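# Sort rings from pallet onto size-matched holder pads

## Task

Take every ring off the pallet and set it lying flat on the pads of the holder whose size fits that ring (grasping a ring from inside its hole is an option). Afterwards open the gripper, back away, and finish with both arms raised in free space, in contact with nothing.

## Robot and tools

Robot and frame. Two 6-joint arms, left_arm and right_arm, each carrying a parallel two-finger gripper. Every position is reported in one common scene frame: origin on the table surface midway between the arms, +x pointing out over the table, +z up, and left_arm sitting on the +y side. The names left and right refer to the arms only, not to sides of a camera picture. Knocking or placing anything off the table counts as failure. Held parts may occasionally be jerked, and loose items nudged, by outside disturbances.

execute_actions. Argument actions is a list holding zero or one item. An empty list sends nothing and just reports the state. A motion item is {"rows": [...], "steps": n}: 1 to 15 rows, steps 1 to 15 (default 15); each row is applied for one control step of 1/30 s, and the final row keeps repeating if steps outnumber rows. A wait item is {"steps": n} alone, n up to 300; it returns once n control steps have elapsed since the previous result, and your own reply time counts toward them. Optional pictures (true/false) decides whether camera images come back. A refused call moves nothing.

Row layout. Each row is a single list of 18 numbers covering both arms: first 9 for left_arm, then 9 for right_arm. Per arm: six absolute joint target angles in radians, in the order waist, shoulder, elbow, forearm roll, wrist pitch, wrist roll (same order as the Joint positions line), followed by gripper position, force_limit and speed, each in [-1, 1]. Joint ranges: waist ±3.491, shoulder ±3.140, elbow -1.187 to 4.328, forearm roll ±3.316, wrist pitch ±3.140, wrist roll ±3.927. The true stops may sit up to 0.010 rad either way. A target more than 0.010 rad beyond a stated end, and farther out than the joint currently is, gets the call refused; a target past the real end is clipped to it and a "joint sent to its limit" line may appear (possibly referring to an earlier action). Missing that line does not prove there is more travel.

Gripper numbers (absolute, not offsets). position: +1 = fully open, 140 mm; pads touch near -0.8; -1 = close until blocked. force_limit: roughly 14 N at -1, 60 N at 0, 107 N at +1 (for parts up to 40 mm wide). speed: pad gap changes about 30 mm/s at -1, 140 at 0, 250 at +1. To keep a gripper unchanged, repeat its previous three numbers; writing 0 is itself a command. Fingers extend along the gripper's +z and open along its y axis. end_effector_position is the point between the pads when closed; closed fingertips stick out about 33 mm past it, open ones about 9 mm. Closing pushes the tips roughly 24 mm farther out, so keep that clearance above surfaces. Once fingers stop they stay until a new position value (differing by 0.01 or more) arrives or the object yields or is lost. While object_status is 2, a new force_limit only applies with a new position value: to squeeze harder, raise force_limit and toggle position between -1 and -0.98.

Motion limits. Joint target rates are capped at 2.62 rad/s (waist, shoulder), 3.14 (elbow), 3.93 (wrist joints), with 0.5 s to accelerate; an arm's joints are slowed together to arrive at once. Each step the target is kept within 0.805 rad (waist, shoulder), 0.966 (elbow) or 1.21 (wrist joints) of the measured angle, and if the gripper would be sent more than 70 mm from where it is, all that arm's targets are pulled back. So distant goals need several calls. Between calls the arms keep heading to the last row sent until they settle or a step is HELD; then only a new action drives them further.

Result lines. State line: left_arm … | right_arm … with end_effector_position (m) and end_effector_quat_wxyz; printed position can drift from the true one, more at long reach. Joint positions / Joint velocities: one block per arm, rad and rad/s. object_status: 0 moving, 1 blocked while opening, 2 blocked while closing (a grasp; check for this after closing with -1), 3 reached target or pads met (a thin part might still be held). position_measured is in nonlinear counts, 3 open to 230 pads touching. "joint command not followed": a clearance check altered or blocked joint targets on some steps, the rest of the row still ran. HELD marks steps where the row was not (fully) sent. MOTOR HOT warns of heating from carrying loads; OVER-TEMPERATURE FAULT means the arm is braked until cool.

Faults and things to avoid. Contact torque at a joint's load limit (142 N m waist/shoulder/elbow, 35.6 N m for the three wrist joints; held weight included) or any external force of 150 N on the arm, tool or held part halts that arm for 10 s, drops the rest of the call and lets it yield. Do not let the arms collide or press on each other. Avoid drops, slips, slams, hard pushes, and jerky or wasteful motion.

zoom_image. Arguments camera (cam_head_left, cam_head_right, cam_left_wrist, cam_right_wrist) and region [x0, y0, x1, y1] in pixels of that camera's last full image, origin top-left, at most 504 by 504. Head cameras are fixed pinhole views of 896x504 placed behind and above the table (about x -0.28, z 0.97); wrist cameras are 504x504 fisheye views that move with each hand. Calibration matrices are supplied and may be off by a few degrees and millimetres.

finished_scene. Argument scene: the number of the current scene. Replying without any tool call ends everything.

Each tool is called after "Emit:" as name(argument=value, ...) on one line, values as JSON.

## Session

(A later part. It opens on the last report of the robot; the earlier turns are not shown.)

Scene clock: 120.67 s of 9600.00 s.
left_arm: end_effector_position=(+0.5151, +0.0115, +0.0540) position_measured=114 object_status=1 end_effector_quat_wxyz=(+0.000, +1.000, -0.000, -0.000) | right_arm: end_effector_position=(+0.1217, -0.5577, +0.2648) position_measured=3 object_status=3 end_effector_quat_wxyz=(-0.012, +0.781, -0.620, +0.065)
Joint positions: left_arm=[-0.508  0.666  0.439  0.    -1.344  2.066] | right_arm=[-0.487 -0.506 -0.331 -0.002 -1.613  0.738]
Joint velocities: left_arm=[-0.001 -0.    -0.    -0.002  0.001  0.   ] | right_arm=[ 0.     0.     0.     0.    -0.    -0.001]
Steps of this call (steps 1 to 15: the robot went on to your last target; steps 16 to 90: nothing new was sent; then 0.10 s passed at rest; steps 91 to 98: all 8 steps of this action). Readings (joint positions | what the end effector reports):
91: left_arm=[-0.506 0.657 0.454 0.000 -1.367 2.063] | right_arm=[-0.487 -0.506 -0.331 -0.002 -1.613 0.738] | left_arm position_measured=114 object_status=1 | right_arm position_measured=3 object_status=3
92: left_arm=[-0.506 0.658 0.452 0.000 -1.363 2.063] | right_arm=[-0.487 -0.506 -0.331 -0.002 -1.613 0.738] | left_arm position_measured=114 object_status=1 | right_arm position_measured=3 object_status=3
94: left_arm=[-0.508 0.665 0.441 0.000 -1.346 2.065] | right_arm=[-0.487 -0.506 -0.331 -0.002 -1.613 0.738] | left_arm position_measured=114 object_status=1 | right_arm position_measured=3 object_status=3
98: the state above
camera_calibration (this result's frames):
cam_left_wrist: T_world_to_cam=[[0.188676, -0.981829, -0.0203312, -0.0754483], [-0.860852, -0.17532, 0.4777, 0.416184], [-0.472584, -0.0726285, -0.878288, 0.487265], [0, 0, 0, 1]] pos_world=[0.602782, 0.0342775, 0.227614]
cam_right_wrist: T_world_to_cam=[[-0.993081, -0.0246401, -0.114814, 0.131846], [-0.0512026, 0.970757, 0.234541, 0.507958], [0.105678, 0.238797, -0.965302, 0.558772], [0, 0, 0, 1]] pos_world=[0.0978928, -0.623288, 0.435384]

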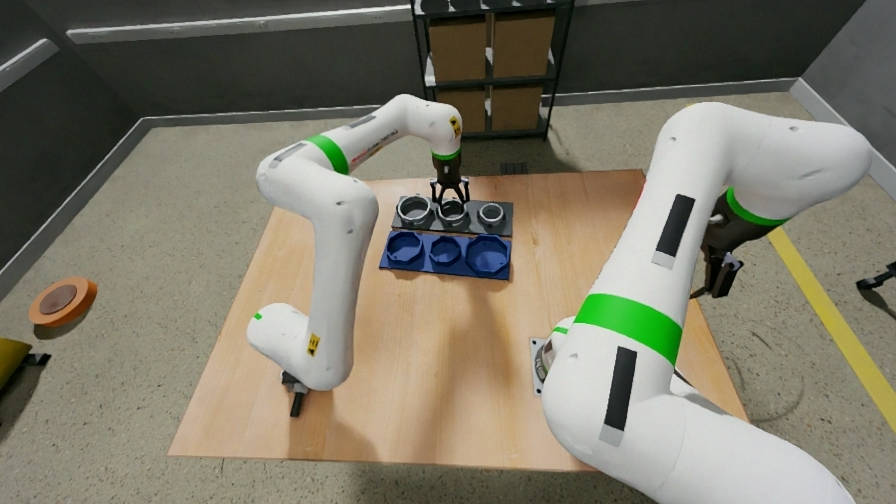

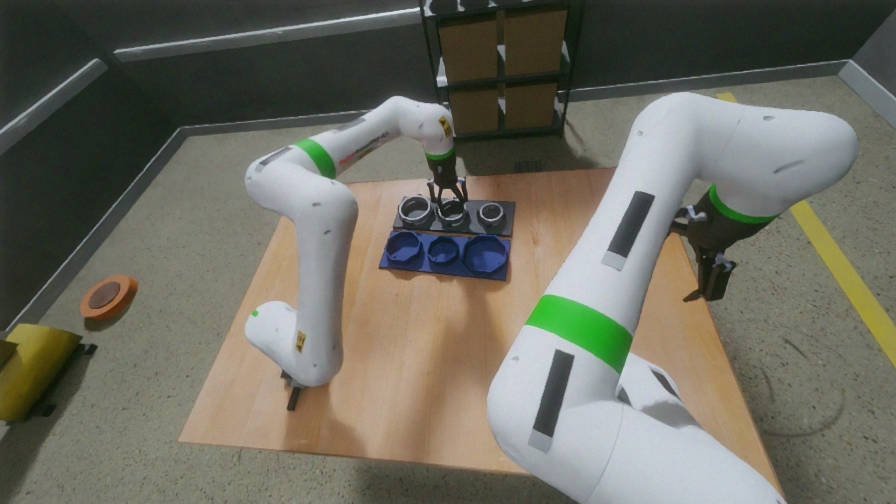

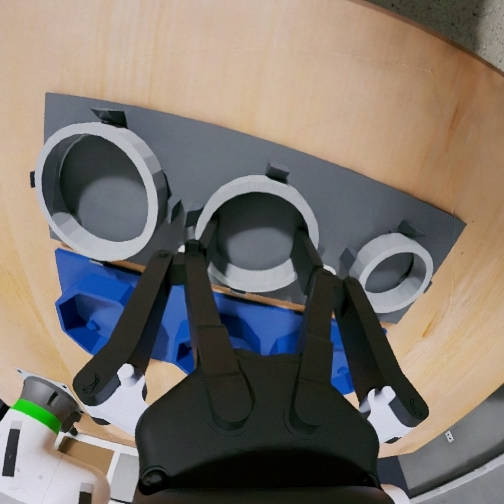

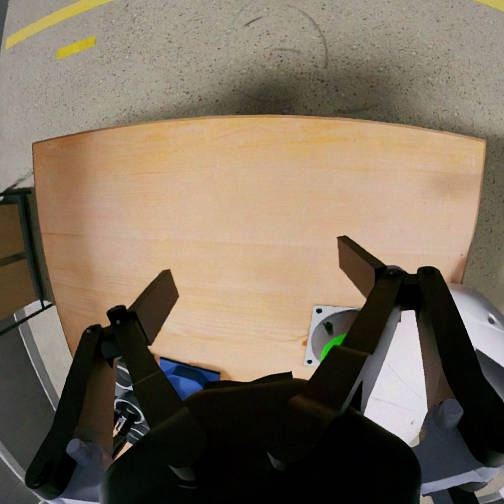

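Emit:
execute_actions(actions=[{"rows":[[-0.5083,0.6675,0.4365,0,-1.3398,2.0656,1,0.6,-0.3,-0.487,-0.506,-0.331,-0.002,-1.613,0.738,1,0,0],[-0.5083,0.6675,0.4365,0,-1.3398,2.0656,1,0.6,-0.3,-0.487,-0.506,-0.331,-0.002,-1.613,0.738,1,0,0],[-0.5083,0.6675,0.4365,0,-1.3398,2.0656,1,0.6,-0.3,-0.487,-0.506,-0.331,-0.002,-1.613,0.738,1,0,0],[-0.5083,0.6675,0.4365,0,-1.3398,2.0656,1,0.6,-0.3,-0.487,-0.506,-0.331,-0.002,-1.613,0.738,1,0,0],[-0.5083,0.6675,0.4365,0,-1.3398,2.0656,-0.2,0.6,0,-0.487,-0.506,-0.331,-0.002,-1.613,0.738,1,0,0]],"steps":10}], pictures=false)

Emit:
execute_actions(actions=[{"rows":[[-0.5083,0.6328,0.6116,0,-1.5496,2.0656,-0.2,0.6,0,-0.487,-0.506,-0.331,-0.002,-1.613,0.738,1,0,0]],"steps":14}])

Emit:
zoom_image(camera="cam_left_wrist", region=[60, 90, 440, 300])

Emit:
zoom_image(camera="cam_head_left", region=[385, 185, 520, 240])

Emit:
zoom_image(camera="cam_head_right", region=[385, 185, 520, 240])

Scene clock: 123.87 s of 9600.00 s.
left_arm: end_effector_position=(+0.5147, +0.0112, +0.0516) position_measured=147 object_status=0 end_effector_quat_wxyz=(-0.000, +1.000, -0.000, -0.000) | right_arm: end_effector_position=(+0.1217, -0.5577, +0.2648) position_measured=3 object_status=3 end_effector_quat_wxyz=(-0.012, +0.781, -0.620, +0.065)
Joint positions: left_arm=[-0.509  0.668  0.436  0.    -1.34   2.066] | right_arm=[-0.487 -0.506 -0.331 -0.002 -1.613  0.738]
Joint velocities: left_arm=[ 0.004 -0.    -0.001  0.    -0.004  0.   ] | right_arm=[ 0.     0.     0.     0.001  0.    -0.   ]
Steps of this call (steps 1 to 15: the robot went on to your last target; steps 16 to 86: nothing new was sent; steps 87 to 96: all 10 steps of this action). Readings (joint positions | what the end effector reports):
87: left_arm=[-0.508 0.666 0.439 -0.000 -1.344 2.066] | right_arm=[-0.487 -0.506 -0.331 -0.002 -1.613 0.738] | left_arm position_measured=114 object_status=1 | right_arm position_measured=3 object_status=3
88: left_arm=[-0.508 0.666 0.438 -0.000 -1.342 2.066] | right_arm=[-0.487 -0.506 -0.331 -0.002 -1.613 0.738] | left_arm position_measured=114 object_status=1 | right_arm position_measured=3 object_status=3
90: left_arm=[-0.508 0.667 0.437 -0.000 -1.340 2.066] | right_arm=[-0.487 -0.506 -0.331 -0.002 -1.613 0.738] | left_arm position_measured=114 object_status=1 | right_arm position_measured=3 object_status=3
94: left_arm=[-0.509 0.668 0.436 0.000 -1.339 2.066] | right_arm=[-0.487 -0.506 -0.331 -0.002 -1.613 0.738] | left_arm position_measured=131 object_status=0 | right_arm position_measured=3 object_status=3
96: the state above

Scene clock: 124.33 s of 9600.00 s.
left_arm: end_effector_position=(+0.5150, +0.0114, +0.1499) position_measured=154 object_status=3 end_effector_quat_wxyz=(+0.000, +1.000, -0.000, -0.000) | right_arm: end_effector_position=(+0.1217, -0.5577, +0.2648) position_measured=3 object_status=3 end_effector_quat_wxyz=(-0.012, +0.781, -0.620, +0.065)
Joint positions: left_arm=[-0.508  0.633  0.611  0.    -1.549  2.066] | right_arm=[-0.487 -0.506 -0.331 -0.002 -1.613  0.738]
Joint velocities: left_arm=[ 0.     0.    -0.    -0.001 -0.003  0.001] | right_arm=[ 0.    -0.     0.     0.     0.001 -0.   ]
Steps of this call (steps 1 to 14: all 14 steps of this action). Readings (joint positions | what the end effector reports):
1: left_arm=[-0.509 0.668 0.436 0.000 -1.340 2.066] | right_arm=[-0.487 -0.506 -0.331 -0.002 -1.613 0.738] | left_arm position_measured=153 object_status=0 | right_arm position_measured=3 object_status=3
2: left_arm=[-0.509 0.668 0.438 0.000 -1.342 2.066] | right_arm=[-0.487 -0.506 -0.331 -0.002 -1.613 0.738] | left_arm position_measured=154 object_status=0 | right_arm position_measured=3 object_status=3
4: left_arm=[-0.508 0.663 0.461 0.000 -1.370 2.066] | right_arm=[-0.487 -0.506 -0.331 -0.002 -1.613 0.738] | left_arm position_measured=154 object_status=0 | right_arm position_measured=3 object_status=3
8: left_arm=[-0.508 0.641 0.566 0.000 -1.494 2.066] | right_arm=[-0.487 -0.506 -0.331 -0.002 -1.613 0.738] | left_arm position_measured=154 object_status=3 | right_arm position_measured=3 object_status=3
14: the state above
camera_calibration (this result's frames):
cam_left_wrist: T_world_to_cam=[[0.188487, -0.981865, -0.0203604, -0.0734512], [-0.860837, -0.175161, 0.477785, 0.37024], [-0.472686, -0.0725294, -0.878241, 0.571454], [0, 0, 0, 1]] pos_world=[0.602679, 0.0341797, 0.323484]
cam_right_wrist: T_world_to_cam=[[-0.993081, -0.0246401, -0.114814, 0.131846], [-0.0512025, 0.970757, 0.234541, 0.507958], [0.105678, 0.238797, -0.965302, 0.558772], [0, 0, 0, 1]] pos_world=[0.0978928, -0.623288, 0.435384]

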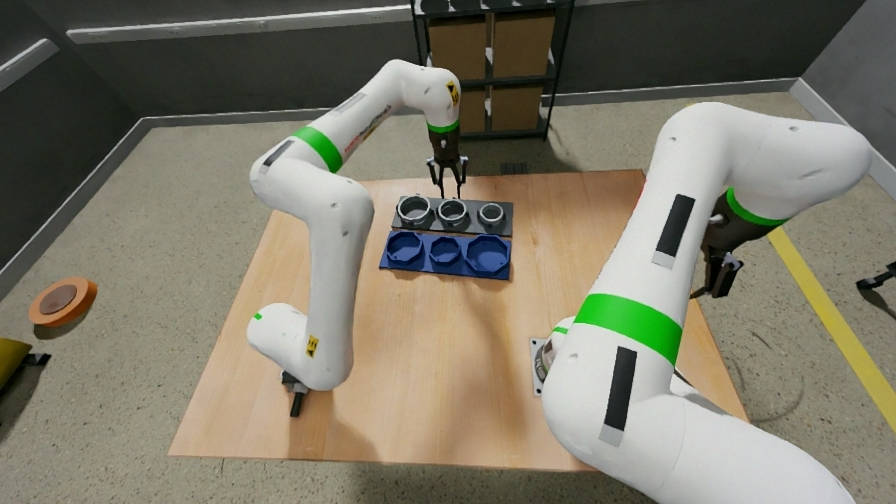

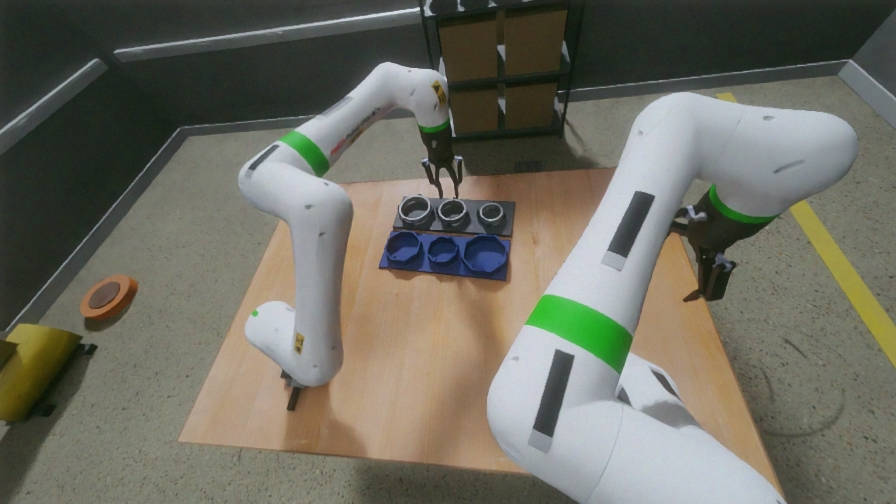

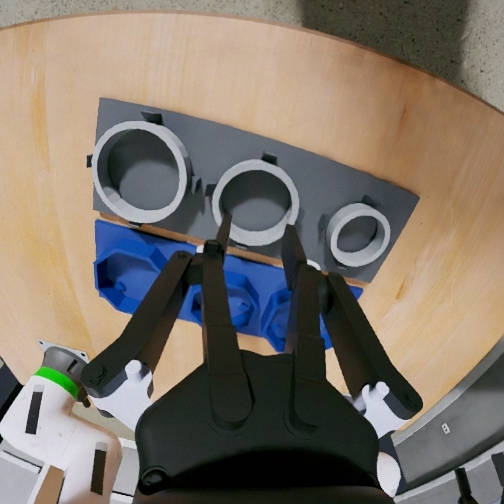

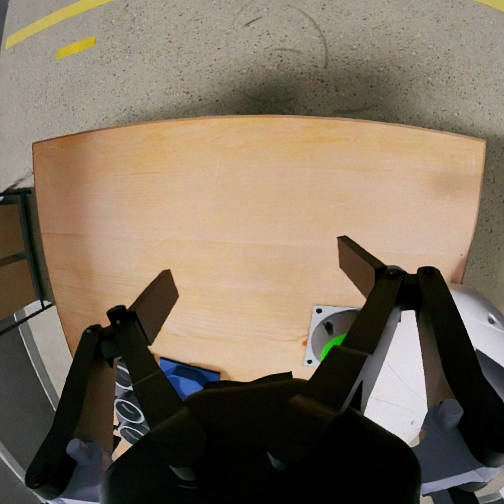

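Region (60, 90, 440, 300) of cam_left_wrist's 504x504 image, scaled by 1.326, with more detail than that image has; it fills the top 279 rows of this view, and the rest is white.

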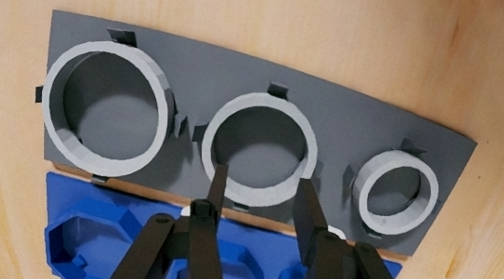

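Region (385, 185, 520, 240) of cam_head_left's 896x504 image, scaled by 3.733, with more detail than that image has; it fills the top 205 rows of this view, and the rest is white.

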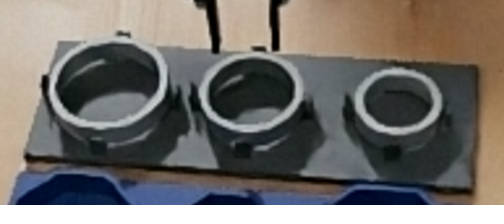

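Region (385, 185, 520, 240) of cam_head_right's 896x504 image, scaled by 3.733, with more detail than that image has; it fills the top 205 rows of this view, and the rest is white.

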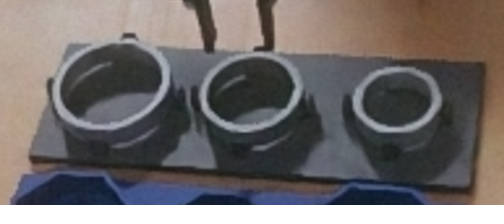

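Emit:
zoom_image(camera="cam_left_wrist", region=[310, 185, 410, 285])

Emit:
zoom_image(camera="cam_left_wrist", region=[195, 140, 315, 260])

Emit:
zoom_image(camera="cam_left_wrist", region=[80, 105, 210, 235])

Region (310, 185, 410, 285) of cam_left_wrist's 504x504 image, scaled by 5.040, with more detail than that image has.

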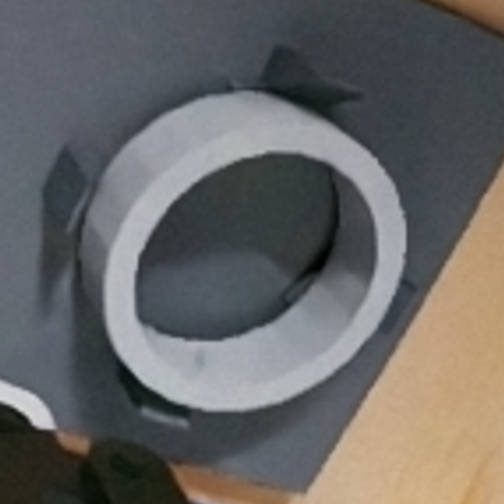

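Region (195, 140, 315, 260) of cam_left_wrist's 504x504 image, scaled by 4.200, with more detail than that image has.

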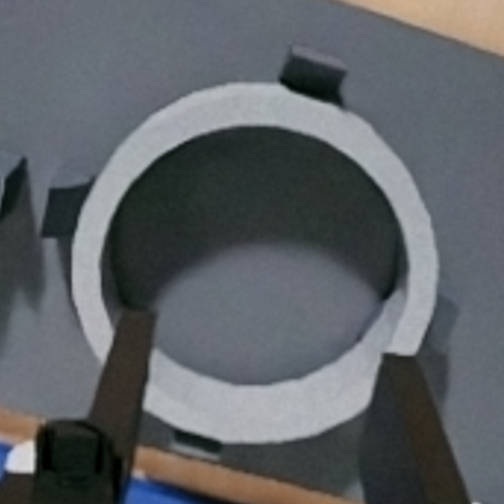

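Region (80, 105, 210, 235) of cam_left_wrist's 504x504 image, scaled by 3.877, with more detail than that image has.

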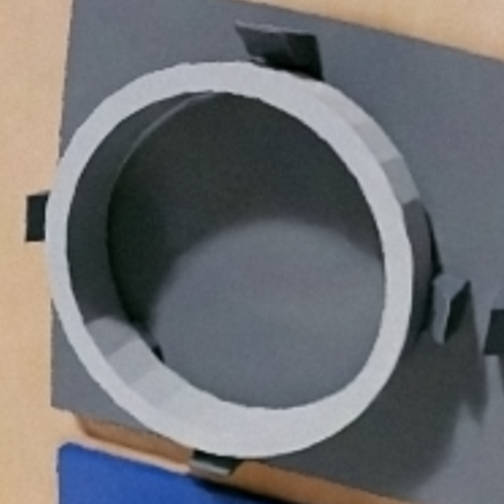

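Emit:
execute_actions(actions=[{"rows":[[-0.55,0.33,0.40,0,-1.64,2.0656,-0.2,0.6,0,-0.487,-0.506,-0.331,-0.002,-1.613,0.738,1,0,0]],"steps":15}], pictures=false)

Emit:
execute_actions(actions=[{"steps":8}])

Scene clock: 127.20 s of 9600.00 s.
left_arm: end_effector_position=(+0.4066, +0.0444, +0.2435) position_measured=154 object_status=3 end_effector_quat_wxyz=(+0.000, +1.000, -0.020, +0.001) | right_arm: end_effector_position=(+0.1217, -0.5577, +0.2648) position_measured=3 object_status=3 end_effector_quat_wxyz=(-0.012, +0.781, -0.620, +0.065)
Joint positions: left_arm=[-0.548  0.342  0.409 -0.    -1.636  2.066] | right_arm=[-0.487 -0.506 -0.331 -0.002 -1.613  0.738]
Joint velocities: left_arm=[-0.046 -0.336 -0.24   0.001 -0.099  0.001] | right_arm=[ 0.    -0.001 -0.    -0.001  0.     0.   ]
Steps of this call (steps 1 to 15: the robot went on to your last target; steps 16 to 71: nothing new was sent; steps 72 to 86: all 15 steps of this action). Readings (joint positions | what the end effector reports):
72: left_arm=[-0.508 0.633 0.612 -0.000 -1.550 2.066] | right_arm=[-0.487 -0.506 -0.331 -0.002 -1.613 0.738] | left_arm position_measured=154 object_status=3 | right_arm position_measured=3 object_status=3
73: left_arm=[-0.508 0.631 0.611 -0.000 -1.550 2.066] | right_arm=[-0.487 -0.506 -0.331 -0.002 -1.613 0.738] | left_arm position_measured=154 object_status=3 | right_arm position_measured=3 object_status=3
75: left_arm=[-0.511 0.610 0.596 -0.000 -1.557 2.066] | right_arm=[-0.487 -0.506 -0.331 -0.002 -1.613 0.738] | left_arm position_measured=154 object_status=3 | right_arm position_measured=3 object_status=3
79: left_arm=[-0.525 0.509 0.526 -0.000 -1.587 2.066] | right_arm=[-0.487 -0.506 -0.331 -0.002 -1.613 0.738] | left_arm position_measured=154 object_status=3 | right_arm position_measured=3 object_status=3
86: the state above

Scene clock: 127.47 s of 9600.00 s.
left_arm: end_effector_position=(+0.4018, +0.0462, +0.2463) position_measured=154 object_status=3 end_effector_quat_wxyz=(+0.000, +1.000, -0.021, +0.000) | right_arm: end_effector_position=(+0.1217, -0.5577, +0.2648) position_measured=3 object_status=3 end_effector_quat_wxyz=(-0.012, +0.781, -0.620, +0.065)
Joint positions: left_arm=[-0.55   0.33   0.4   -0.    -1.64   2.066] | right_arm=[-0.487 -0.506 -0.331 -0.002 -1.613  0.738]
Joint velocities: left_arm=[ 0.    -0.002 -0.001  0.    -0.002 -0.   ] | right_arm=[-0.     0.    -0.001  0.001 -0.    -0.   ]
Steps of this call (steps 1 to 8: the robot went on to your last target). Readings (joint positions | what the end effector reports):
1: left_arm=[-0.550 0.333 0.403 -0.000 -1.639 2.066] | right_arm=[-0.487 -0.506 -0.331 -0.002 -1.613 0.738] | left_arm position_measured=154 object_status=3 | right_arm position_measured=3 object_status=3
2: left_arm=[-0.550 0.330 0.400 -0.000 -1.640 2.066] | right_arm=[-0.487 -0.506 -0.331 -0.002 -1.613 0.738] | left_arm position_measured=154 object_status=3 | right_arm position_measured=3 object_status=3
4: left_arm=[-0.550 0.330 0.400 -0.000 -1.640 2.066] | right_arm=[-0.487 -0.506 -0.331 -0.002 -1.613 0.738] | left_arm position_measured=154 object_status=3 | right_arm position_measured=3 object_status=3
8: the state above
camera_calibration (this result's frames):
cam_left_wrist: T_world_to_cam=[[0.147451, -0.988864, -0.0201583, 0.000763812], [-0.867786, -0.139122, 0.477066, 0.234145], [-0.474558, -0.0528506, -0.878636, 0.605091], [0, 0, 0, 1]] pos_world=[0.490226, 0.0653094, 0.419968]
cam_right_wrist: T_world_to_cam=[[-0.993081, -0.02464, -0.114814, 0.131846], [-0.0512025, 0.970757, 0.234541, 0.507958], [0.105678, 0.238798, -0.965302, 0.558772], [0, 0, 0, 1]] pos_world=[0.0978928, -0.623288, 0.435384]

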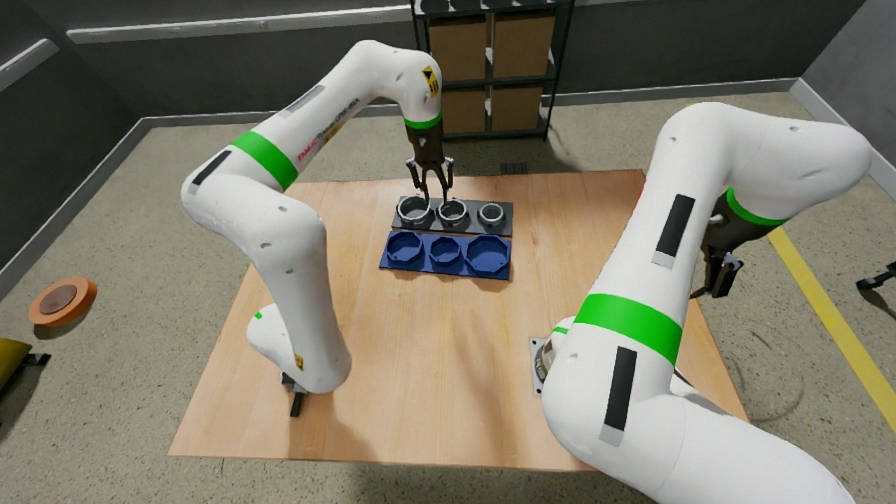

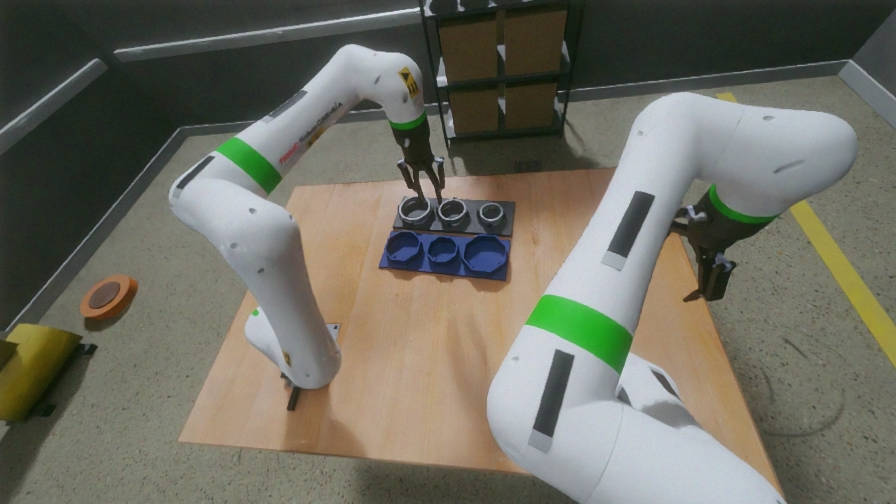

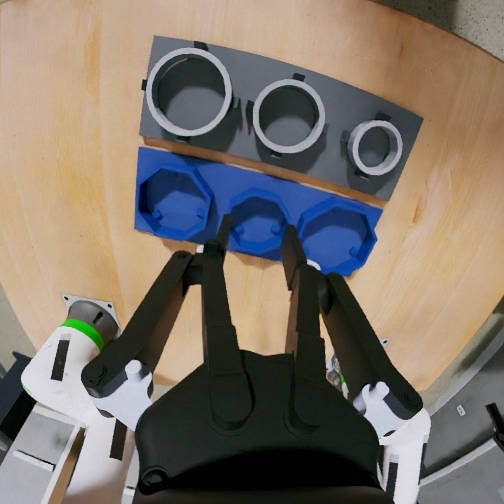

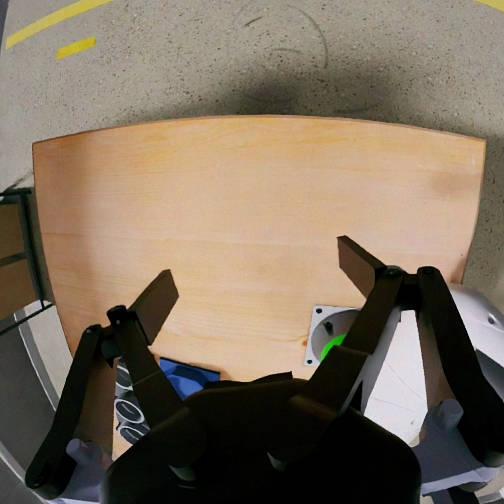

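Emit:
finished_scene(scene=1)

The scene is finished: the task was done.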